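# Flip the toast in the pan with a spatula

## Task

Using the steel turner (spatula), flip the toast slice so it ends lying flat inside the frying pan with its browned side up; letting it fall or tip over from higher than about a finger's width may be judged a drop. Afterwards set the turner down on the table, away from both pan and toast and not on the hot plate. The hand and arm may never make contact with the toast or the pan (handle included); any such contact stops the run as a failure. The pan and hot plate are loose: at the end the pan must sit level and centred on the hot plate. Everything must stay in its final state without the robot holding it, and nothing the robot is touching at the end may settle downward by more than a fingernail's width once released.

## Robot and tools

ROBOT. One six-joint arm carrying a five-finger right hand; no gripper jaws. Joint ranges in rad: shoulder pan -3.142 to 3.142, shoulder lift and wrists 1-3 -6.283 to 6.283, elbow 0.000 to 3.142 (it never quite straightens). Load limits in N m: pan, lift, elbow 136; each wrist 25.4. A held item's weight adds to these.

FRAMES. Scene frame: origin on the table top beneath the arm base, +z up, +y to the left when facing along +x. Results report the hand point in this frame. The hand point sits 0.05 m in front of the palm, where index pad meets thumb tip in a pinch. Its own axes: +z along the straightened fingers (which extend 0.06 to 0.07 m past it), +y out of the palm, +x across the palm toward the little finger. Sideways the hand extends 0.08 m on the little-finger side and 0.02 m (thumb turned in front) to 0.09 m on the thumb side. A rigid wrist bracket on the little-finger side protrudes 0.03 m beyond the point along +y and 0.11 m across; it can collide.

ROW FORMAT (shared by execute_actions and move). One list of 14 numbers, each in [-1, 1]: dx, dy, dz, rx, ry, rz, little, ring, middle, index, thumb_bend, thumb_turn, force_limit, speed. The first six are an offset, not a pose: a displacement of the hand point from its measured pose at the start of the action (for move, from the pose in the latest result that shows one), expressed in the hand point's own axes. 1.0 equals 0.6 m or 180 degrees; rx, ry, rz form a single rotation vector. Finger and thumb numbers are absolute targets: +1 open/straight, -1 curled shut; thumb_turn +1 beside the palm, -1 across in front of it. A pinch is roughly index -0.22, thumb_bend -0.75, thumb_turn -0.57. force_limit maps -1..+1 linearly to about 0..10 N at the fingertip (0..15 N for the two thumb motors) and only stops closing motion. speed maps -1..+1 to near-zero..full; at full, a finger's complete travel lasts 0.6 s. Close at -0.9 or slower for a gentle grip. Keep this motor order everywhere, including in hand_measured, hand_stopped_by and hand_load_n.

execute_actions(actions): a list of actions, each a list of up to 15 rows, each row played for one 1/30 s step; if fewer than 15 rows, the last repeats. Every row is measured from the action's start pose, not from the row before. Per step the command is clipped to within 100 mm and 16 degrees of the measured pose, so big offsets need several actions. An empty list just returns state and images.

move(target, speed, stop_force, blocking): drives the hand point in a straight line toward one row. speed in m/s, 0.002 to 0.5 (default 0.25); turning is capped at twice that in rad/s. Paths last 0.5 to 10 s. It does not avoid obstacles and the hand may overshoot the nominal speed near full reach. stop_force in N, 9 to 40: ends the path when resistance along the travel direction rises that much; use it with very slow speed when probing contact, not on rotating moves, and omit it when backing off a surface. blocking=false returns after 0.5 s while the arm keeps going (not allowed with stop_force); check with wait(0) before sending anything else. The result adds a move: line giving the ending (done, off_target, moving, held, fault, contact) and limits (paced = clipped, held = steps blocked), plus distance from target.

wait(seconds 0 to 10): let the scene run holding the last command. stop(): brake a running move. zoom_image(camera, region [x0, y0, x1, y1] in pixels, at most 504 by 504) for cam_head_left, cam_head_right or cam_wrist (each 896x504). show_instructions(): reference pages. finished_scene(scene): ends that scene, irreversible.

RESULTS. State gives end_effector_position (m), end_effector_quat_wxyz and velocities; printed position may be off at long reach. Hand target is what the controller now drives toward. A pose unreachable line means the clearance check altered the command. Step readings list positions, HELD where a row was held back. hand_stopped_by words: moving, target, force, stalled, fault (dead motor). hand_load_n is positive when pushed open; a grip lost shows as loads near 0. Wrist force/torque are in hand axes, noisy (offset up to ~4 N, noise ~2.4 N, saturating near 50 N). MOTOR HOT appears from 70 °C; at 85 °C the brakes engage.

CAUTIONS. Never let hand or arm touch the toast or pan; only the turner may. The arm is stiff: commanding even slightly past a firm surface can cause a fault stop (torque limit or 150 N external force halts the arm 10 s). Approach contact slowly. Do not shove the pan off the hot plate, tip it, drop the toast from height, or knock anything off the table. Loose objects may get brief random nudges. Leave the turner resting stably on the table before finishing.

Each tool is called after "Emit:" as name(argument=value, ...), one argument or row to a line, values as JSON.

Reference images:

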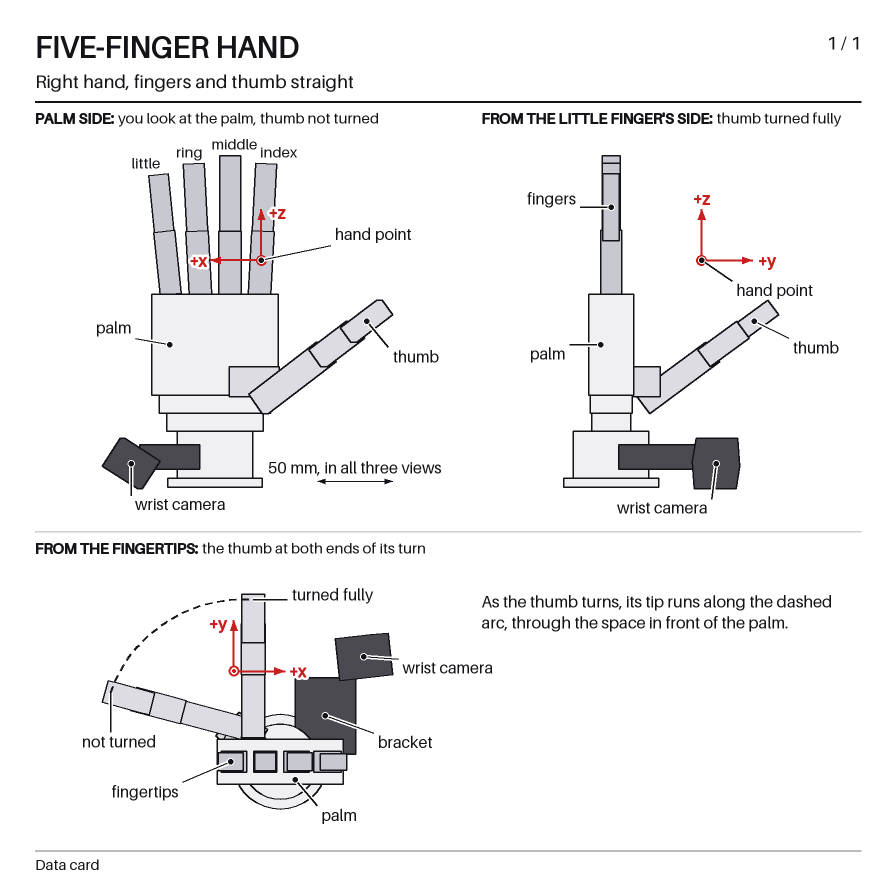

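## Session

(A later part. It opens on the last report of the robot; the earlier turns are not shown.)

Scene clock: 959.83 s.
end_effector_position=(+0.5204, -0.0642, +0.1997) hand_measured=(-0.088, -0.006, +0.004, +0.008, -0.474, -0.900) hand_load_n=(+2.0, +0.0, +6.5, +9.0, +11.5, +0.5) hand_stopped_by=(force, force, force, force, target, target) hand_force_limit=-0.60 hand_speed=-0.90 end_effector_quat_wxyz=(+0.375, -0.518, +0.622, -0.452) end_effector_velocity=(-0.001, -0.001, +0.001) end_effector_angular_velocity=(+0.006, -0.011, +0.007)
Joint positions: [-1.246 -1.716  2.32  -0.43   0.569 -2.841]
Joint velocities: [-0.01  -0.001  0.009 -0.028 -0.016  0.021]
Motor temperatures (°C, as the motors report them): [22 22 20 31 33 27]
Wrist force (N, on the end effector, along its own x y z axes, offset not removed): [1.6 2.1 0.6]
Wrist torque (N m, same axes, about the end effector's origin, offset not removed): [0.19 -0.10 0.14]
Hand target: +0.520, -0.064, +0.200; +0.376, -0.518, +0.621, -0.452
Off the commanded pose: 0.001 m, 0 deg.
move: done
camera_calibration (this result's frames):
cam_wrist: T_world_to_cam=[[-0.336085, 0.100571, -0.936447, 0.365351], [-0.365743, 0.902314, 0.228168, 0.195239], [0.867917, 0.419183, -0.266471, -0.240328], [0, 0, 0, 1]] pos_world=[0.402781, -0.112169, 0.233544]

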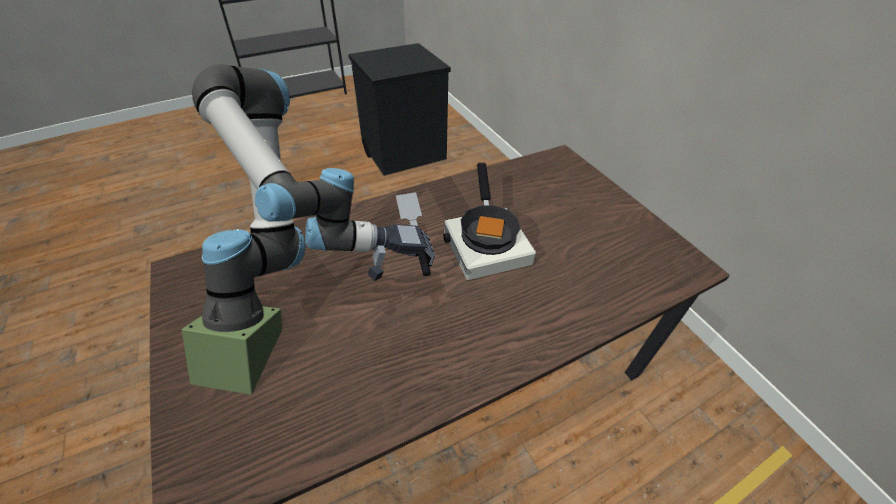

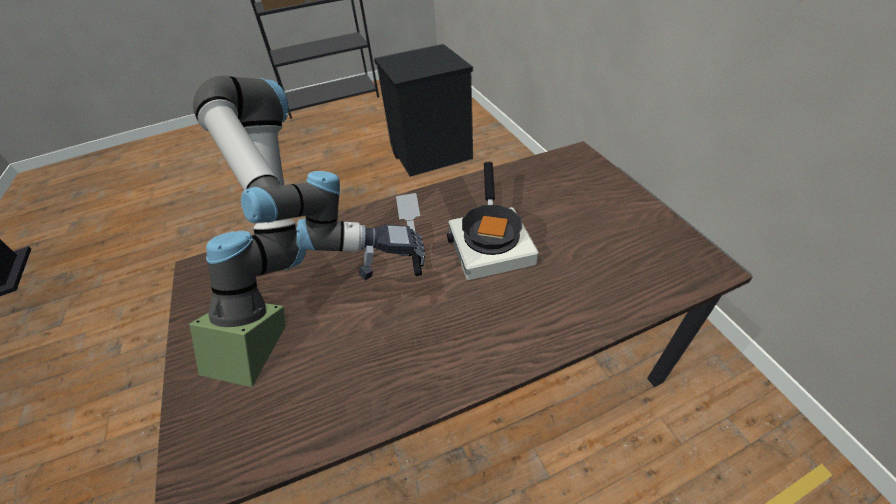

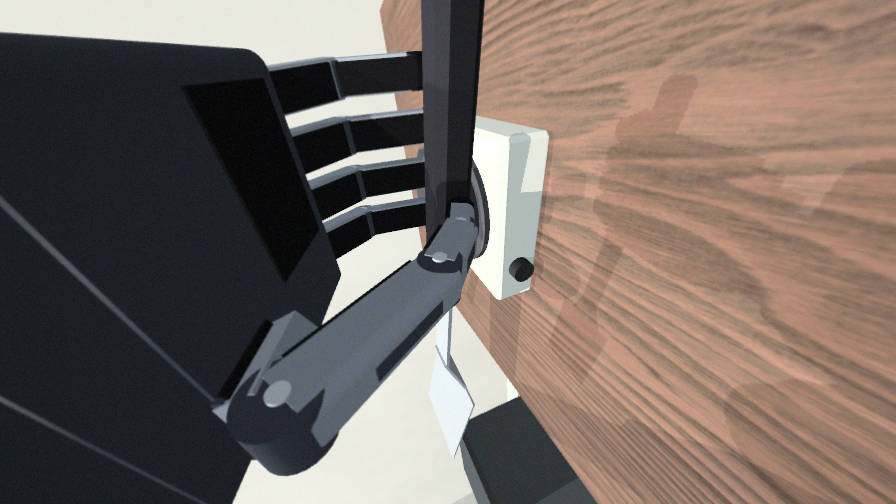

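Emit:
execute_actions(
  actions=[],
)

Scene clock: 968.97 s.
end_effector_position=(+0.5203, -0.0642, +0.1996) hand_measured=(-0.088, -0.006, +0.004, +0.008, -0.474, -0.900) hand_load_n=(+2.0, +0.0, +6.5, +9.0, +11.5, +0.5) hand_stopped_by=(force, force, force, force, target, target) hand_force_limit=-0.60 hand_speed=-0.90 end_effector_quat_wxyz=(+0.376, -0.518, +0.621, -0.452) end_effector_velocity=(+0.000, +0.000, +0.000) end_effector_angular_velocity=(-0.000, -0.000, +0.001)
Joint positions: [-1.247 -1.716  2.321 -0.433  0.567 -2.839]
Joint velocities: [ 0.001  0.    -0.    -0.001 -0.     0.   ]
Motor temperatures (°C, as the motors report them): [22 22 20 31 33 27]
Wrist force (N, on the end effector, along its own x y z axes, offset not removed): [1.7 3.1 -2.6]
Wrist torque (N m, same axes, about the end effector's origin, offset not removed): [0.47 0.01 0.21]
Hand target: +0.520, -0.064, +0.200; +0.376, -0.518, +0.621, -0.452
Off the commanded pose: 0.001 m, 0 deg.
camera_calibration (this result's frames):
cam_wrist: T_world_to_cam=[[-0.335307, 0.100927, -0.936687, 0.364954], [-0.366549, 0.90193, 0.228396, 0.195583], [0.867877, 0.419924, -0.265429, -0.240356], [0, 0, 0, 1]] pos_world=[0.402662, -0.112305, 0.23338]

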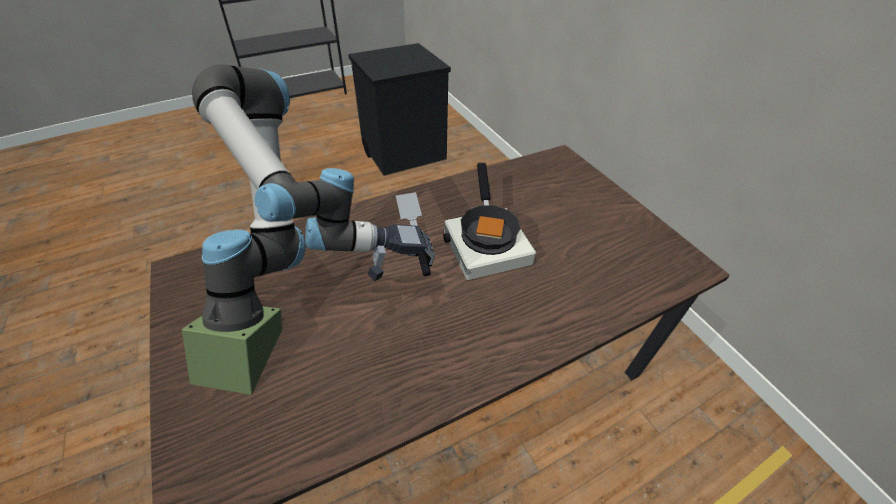

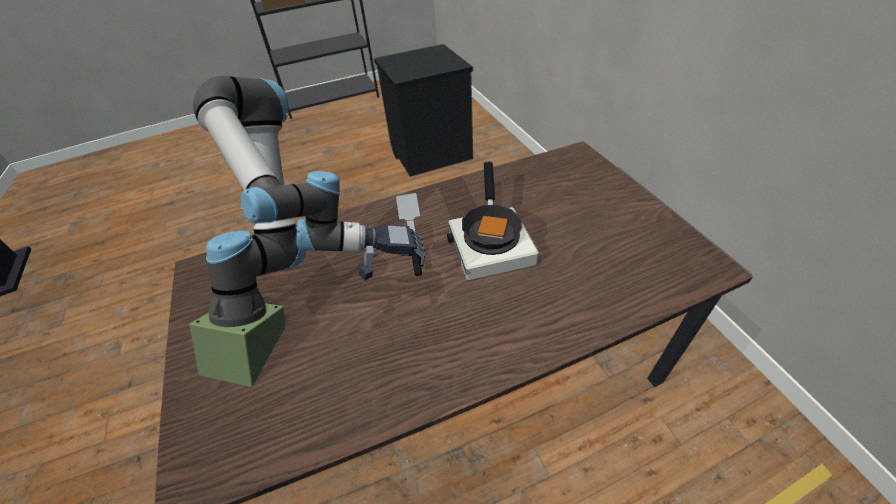

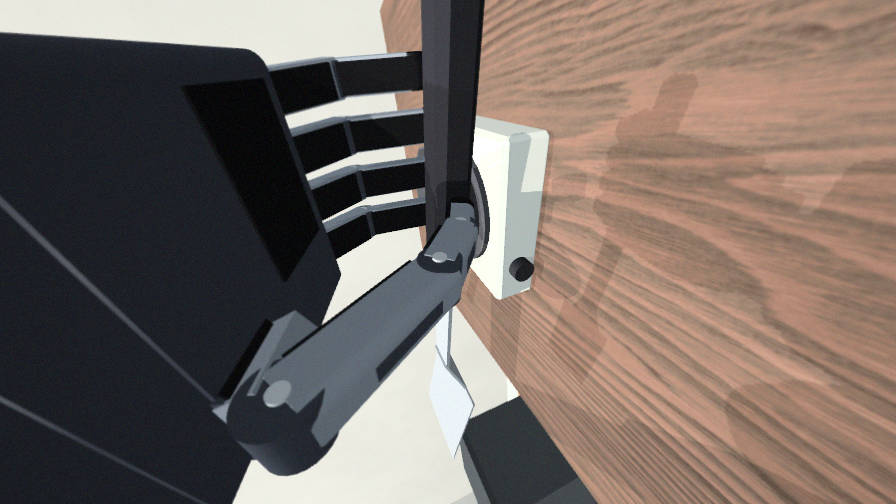

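Emit:
move(
  target=[-0.0004,0.2609,0.0845,0,0,0,-0.45,-0.4,-0.4,-0.4,-0.48,-0.9,-0.6,-0.9],
  speed=0.15,
)

Scene clock: 974.63 s.
end_effector_position=(+0.5203, -0.0642, +0.0351) hand_measured=(-0.088, -0.006, +0.004, +0.008, -0.474, -0.900) hand_load_n=(+2.0, +0.0, +6.5, +9.0, +11.5, +0.5) hand_stopped_by=(force, force, force, force, target, target) hand_force_limit=-0.60 hand_speed=-0.90 end_effector_quat_wxyz=(+0.376, -0.518, +0.622, -0.452) end_effector_velocity=(+0.001, -0.000, -0.002) end_effector_angular_velocity=(-0.000, -0.002, -0.000)
Joint positions: [-0.955 -1.315  2.464 -1.028  0.856 -2.774]
Joint velocities: [ 0.004  0.007 -0.001 -0.009  0.005  0.002]
Motor temperatures (°C, as the motors report them): [22 22 20 31 33 27]
Wrist force (N, on the end effector, along its own x y z axes, offset not removed): [2.1 4.4 -0.3]
Wrist torque (N m, same axes, about the end effector's origin, offset not removed): [0.42 -0.17 0.36]
Hand target: +0.520, -0.064, +0.035; +0.376, -0.518, +0.621, -0.452
Off the commanded pose: 0.000 m, 0 deg.
move: done
camera_calibration (this result's frames):
cam_wrist: T_world_to_cam=[[-0.33528, 0.10108, -0.936681, 0.210851], [-0.366589, 0.901876, 0.228543, 0.23313], [0.867871, 0.420003, -0.265326, -0.28405], [0, 0, 0, 1]] pos_world=[0.402676, -0.112266, 0.0688537]

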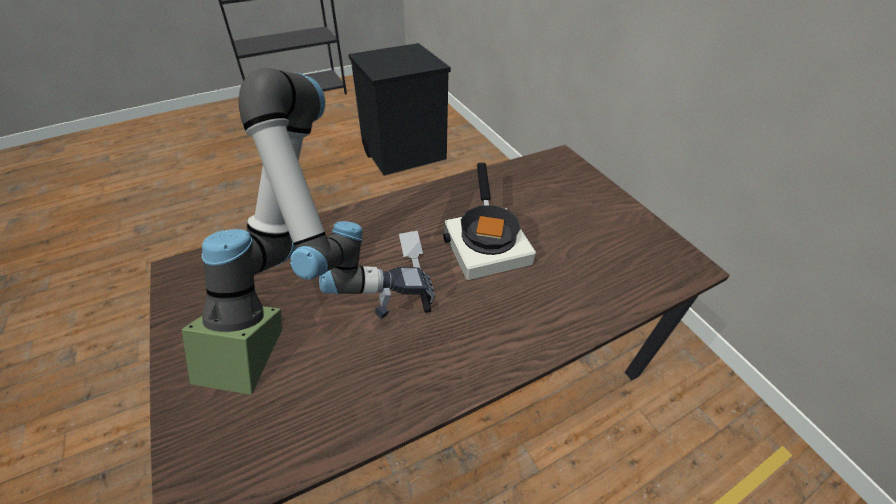

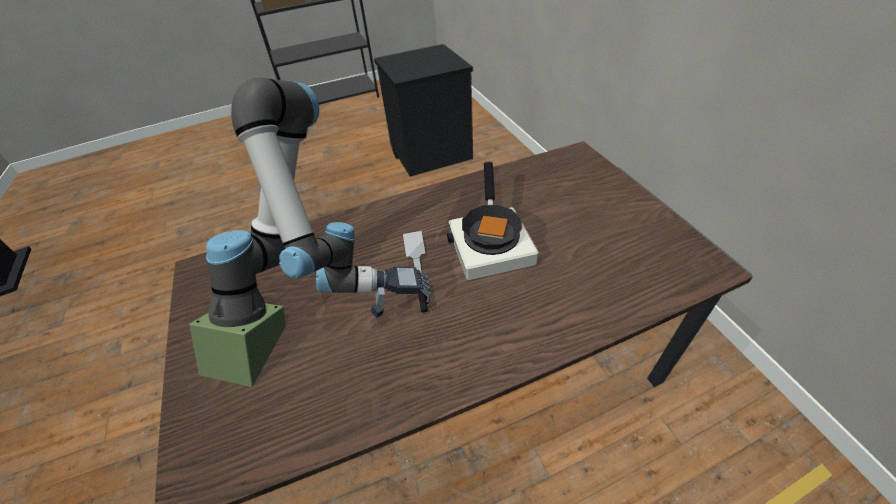

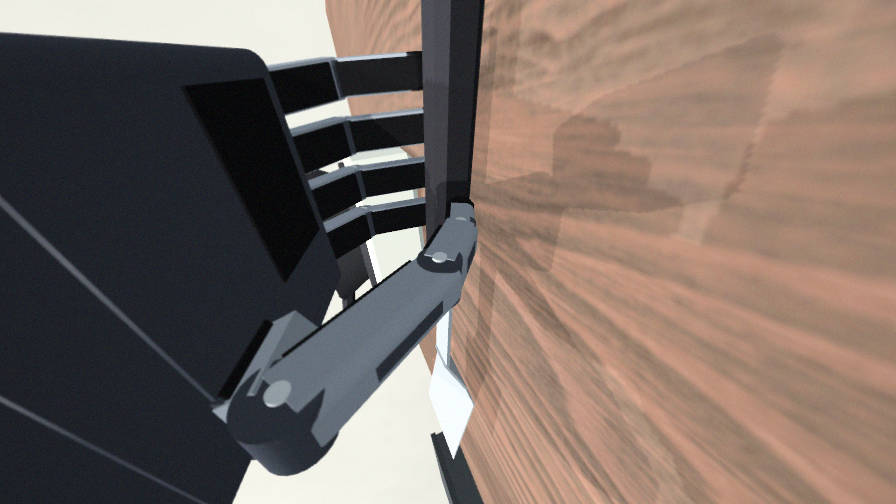

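Emit:
move(
  target=[0,0.0238,0.0077,0,0,0,-0.45,-0.4,-0.4,-0.4,-0.48,-0.9,-0.6,-0.9],
  speed=0.02,
)

Emit:
zoom_image(
  camera="cam_head_right",
  region=[340, 210, 500, 330],
)

Scene clock: 977.93 s.
end_effector_position=(+0.5203, -0.0642, +0.0203) hand_measured=(-0.088, -0.006, +0.004, +0.008, -0.474, -0.900) hand_load_n=(+3.0, +0.0, +6.5, +9.5, +10.0, +1.0) hand_stopped_by=(force, force, force, force, target, target) hand_force_limit=-0.60 hand_speed=-0.90 end_effector_quat_wxyz=(+0.376, -0.518, +0.621, -0.452) end_effector_velocity=(-0.000, +0.000, -0.002) end_effector_angular_velocity=(+0.002, +0.000, -0.001)
Joint positions: [-0.929 -1.267  2.465 -1.08   0.883 -2.77 ]
Joint velocities: [ 0.003  0.006  0.    -0.006  0.003  0.001]
Motor temperatures (°C, as the motors report them): [22 22 20 31 33 27]
Wrist force (N, on the end effector, along its own x y z axes, offset not removed): [-1.6 -3.2 -1.2]
Wrist torque (N m, same axes, about the end effector's origin, offset not removed): [0.60 0.01 -0.32]
Hand target: +0.520, -0.064, +0.020; +0.376, -0.518, +0.622, -0.452
Off the commanded pose: 0.000 m, 0 deg.
move: done
camera_calibration (this result's frames):
cam_wrist: T_world_to_cam=[[-0.33526, 0.101026, -0.936693, 0.196917], [-0.36664, 0.901867, 0.228497, 0.236556], [0.867857, 0.420035, -0.265319, -0.287983], [0, 0, 0, 1]] pos_world=[0.402678, -0.112272, 0.0539914]

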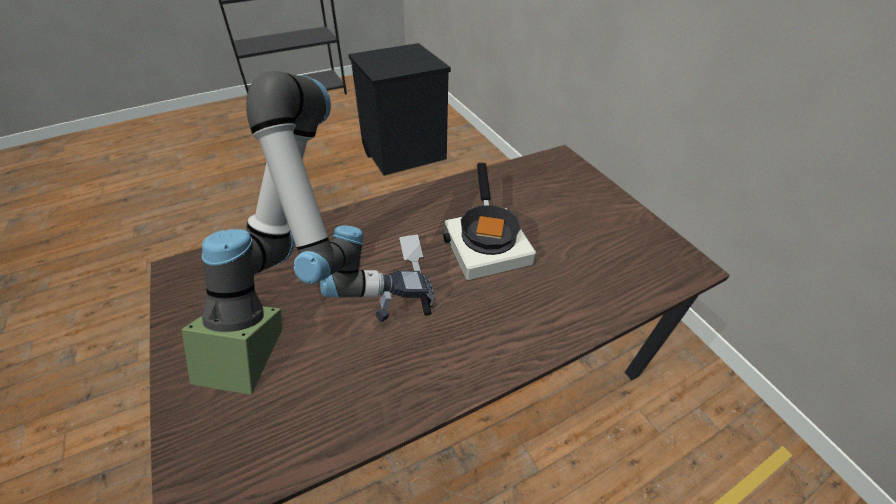

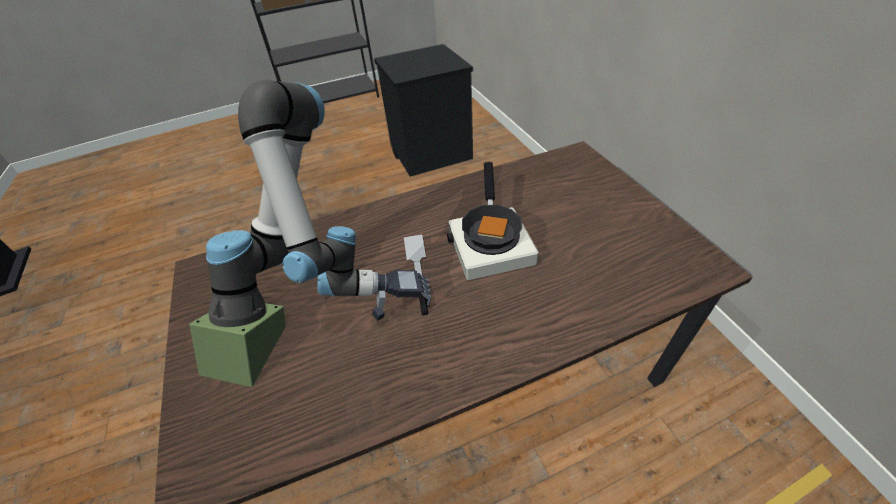

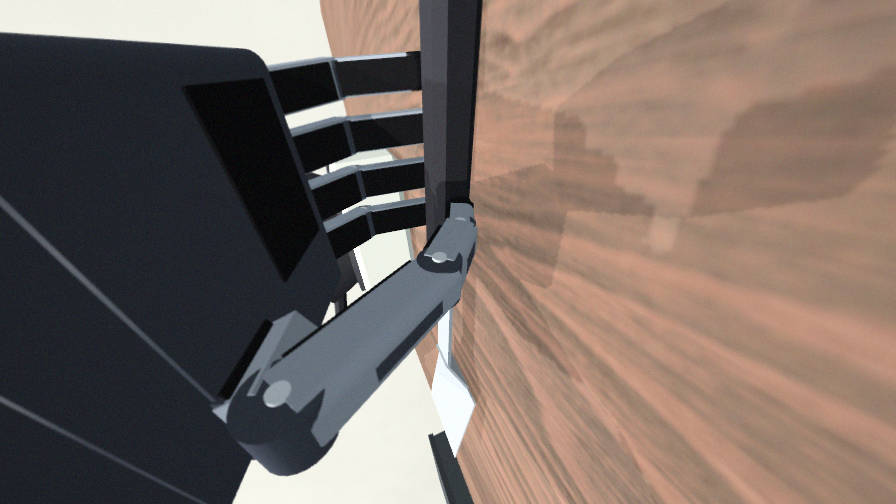

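Region (340, 210, 500, 330) of cam_head_right's 896x504 image, scaled by 3.150, with more detail than that image has; it fills the top 378 rows of this view, and the rest is white.

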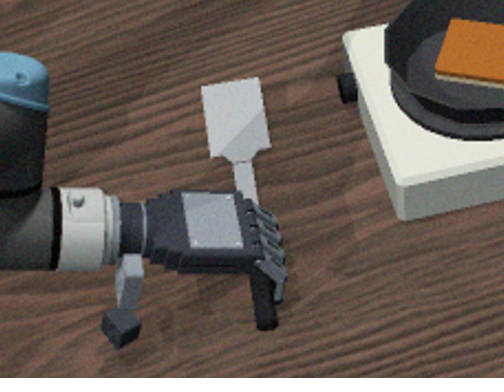

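Emit:
execute_actions(
  actions=[
    [[0,0,0,0,0,0,0.5,0.5,0.5,0.5,-0.48,-0.9,-0.6,-0.3]],
  ],
)

Scene clock: 981.43 s.
end_effector_position=(+0.5203, -0.0642, +0.0202) hand_measured=(+0.374, +0.458, +0.466, +0.470, -0.480, -0.900) hand_load_n=(+0.0, +0.0, +0.0, +0.0, +0.0, +0.0) hand_stopped_by=(moving, moving, moving, moving, target, target) hand_force_limit=-0.60 hand_speed=-0.30 end_effector_quat_wxyz=(+0.376, -0.518, +0.621, -0.452) end_effector_velocity=(-0.000, -0.000, -0.000) end_effector_angular_velocity=(-0.001, +0.001, +0.000)
Joint positions: [-0.928 -1.267  2.465 -1.08   0.883 -2.77 ]
Joint velocities: [-0.     0.     0.001 -0.    -0.    -0.002]
Motor temperatures (°C, as the motors report them): [22 22 20 31 33 27]
Wrist force (N, on the end effector, along its own x y z axes, offset not removed): [2.2 2.4 -2.4]
Wrist torque (N m, same axes, about the end effector's origin, offset not removed): [0.53 -0.19 0.39]
Hand target: +0.520, -0.064, +0.020; +0.376, -0.518, +0.621, -0.452
Off the commanded pose: 0.000 m, 0 deg.
Step readings (end_effector_position):
0: (+0.5203, -0.0642, +0.0201)
1: (+0.5203, -0.0642, +0.0201)
2: (+0.5203, -0.0642, +0.0201)
4: (+0.5203, -0.0642, +0.0201)
8: (+0.5203, -0.0641, +0.0201)
15: end_effector_position above
camera_calibration (this result's frames):
cam_wrist: T_world_to_cam=[[-0.335277, 0.101112, -0.936678, 0.196913], [-0.36665, 0.901839, 0.228591, 0.236538], [0.867846, 0.420074, -0.265293, -0.287995], [0, 0, 0, 1]] pos_world=[0.402682, -0.11225, 0.0539703]

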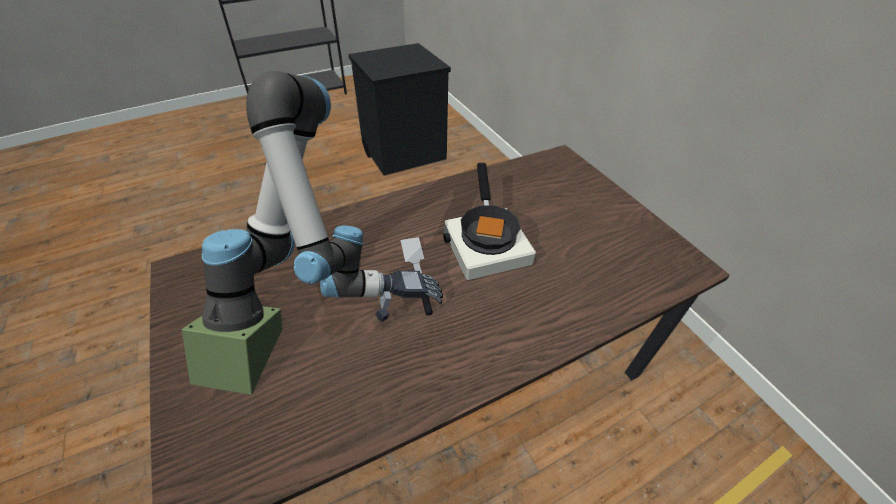

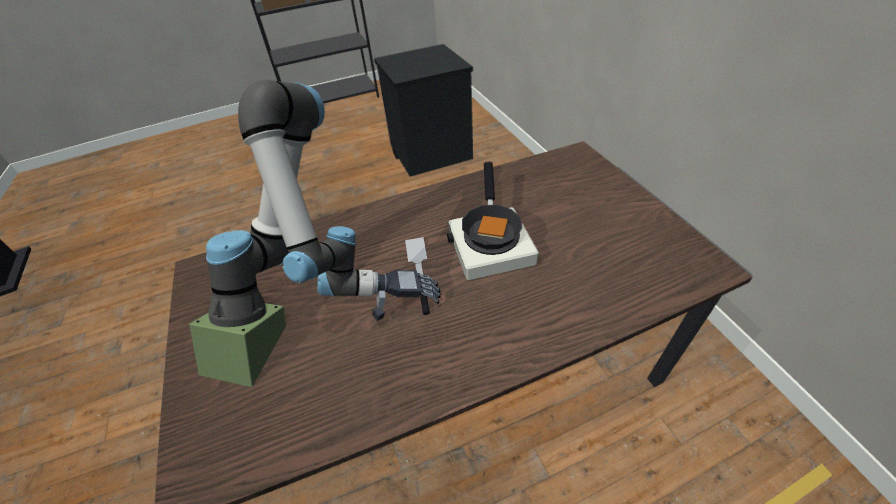

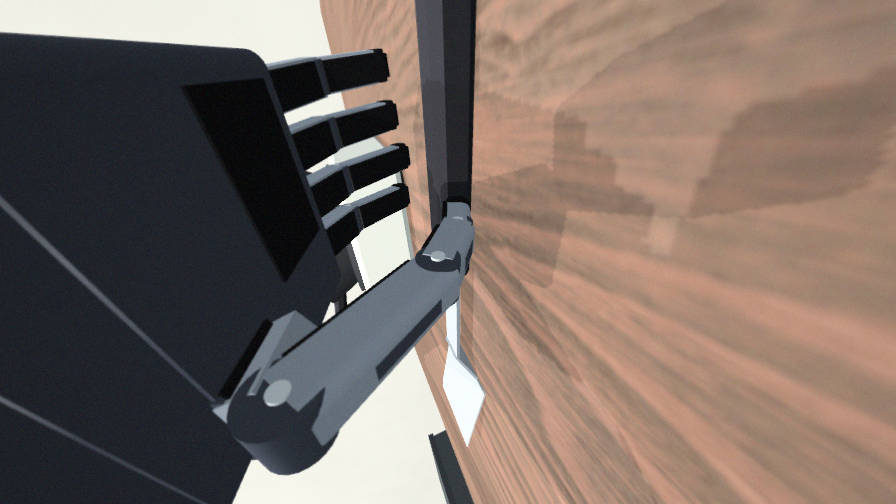

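Emit:
move(
  target=[0,-0.1217,-0.057,0,0,0,0.5,0.5,0.5,0.5,-0.48,-0.9,-0.6,-0.3],
  speed=0.15,
)

Emit:
zoom_image(
  camera="cam_head_right",
  region=[340, 150, 580, 330],
)

Scene clock: 985.33 s.
end_effector_position=(+0.5105, -0.0623, +0.1002) hand_measured=(+0.500, +0.500, +0.500, +0.500, -0.480, -0.900) hand_load_n=(+0.0, +0.0, +0.0, +0.0, +0.0, +0.0) hand_stopped_by=(target, target, target, target, target, target) hand_force_limit=-0.60 hand_speed=-0.30 end_effector_quat_wxyz=(+0.376, -0.518, +0.621, -0.452) end_effector_velocity=(-0.000, +0.000, +0.002) end_effector_angular_velocity=(-0.000, +0.002, +0.001)
Joint positions: [-1.099 -1.526  2.463 -0.797  0.714 -2.801]
Joint velocities: [-0.005 -0.006 -0.001  0.01  -0.006 -0.003]
Motor temperatures (°C, as the motors report them): [22 22 20 31 33 27]
Wrist force (N, on the end effector, along its own x y z axes, offset not removed): [2.5 2.4 -1.5]
Wrist torque (N m, same axes, about the end effector's origin, offset not removed): [0.50 -0.32 0.43]
Hand target: +0.510, -0.062, +0.100; +0.376, -0.518, +0.621, -0.452
Off the commanded pose: 0.000 m, 0 deg.
move: done
camera_calibration (this result's frames):
cam_wrist: T_world_to_cam=[[-0.335198, 0.101029, -0.936715, 0.268257], [-0.366651, 0.901868, 0.228474, 0.212985], [0.867877, 0.420031, -0.265262, -0.25906], [0, 0, 0, 1]] pos_world=[0.392843, -0.110373, 0.1339]

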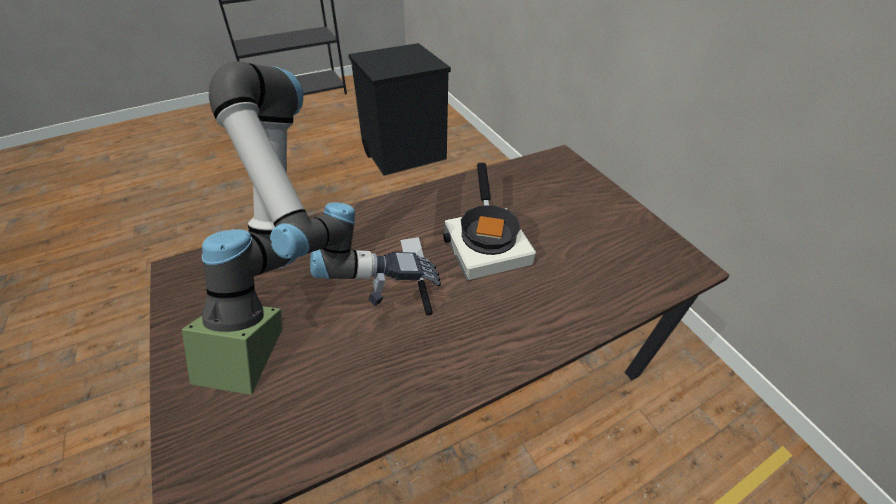

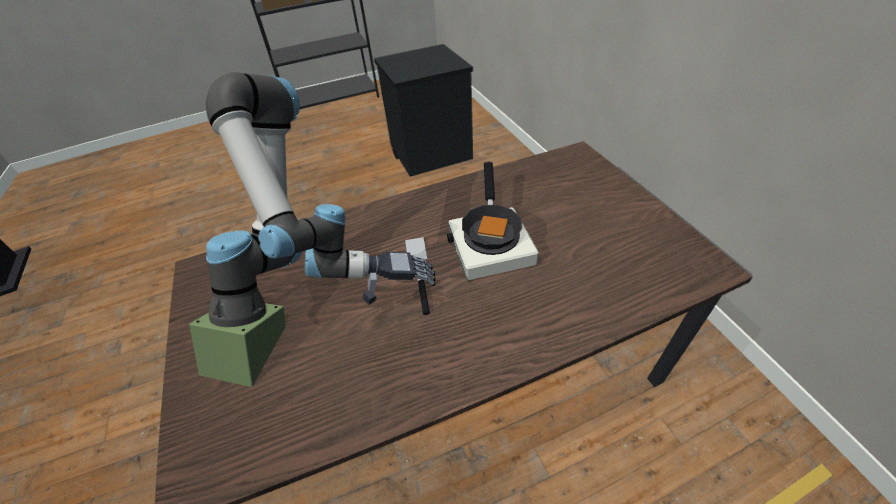

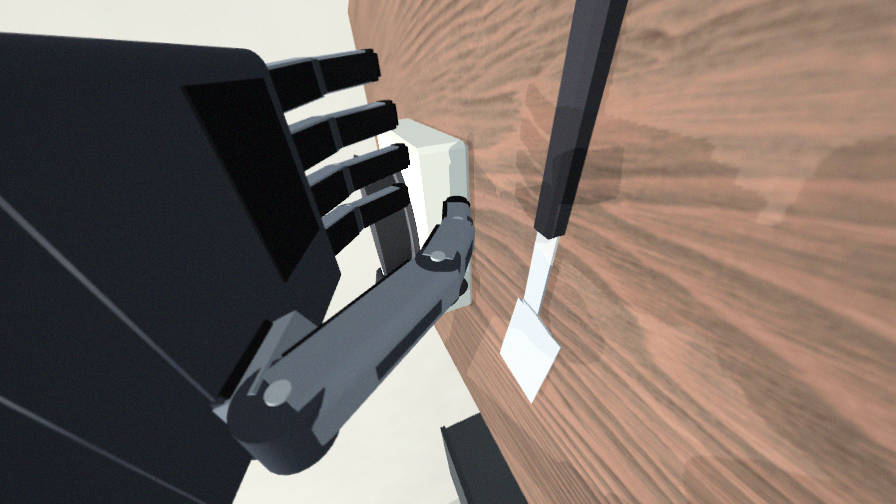

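Region (340, 150, 580, 330) of cam_head_right's 896x504 image, scaled by 2.100, with more detail than that image has; it fills the top 378 rows of this view, and the rest is white.

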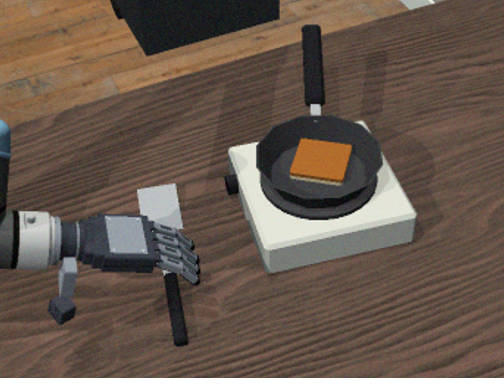

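Everything looks good.

Emit:
finished_scene(
  scene=1,
)

The scene is finished: the task was done.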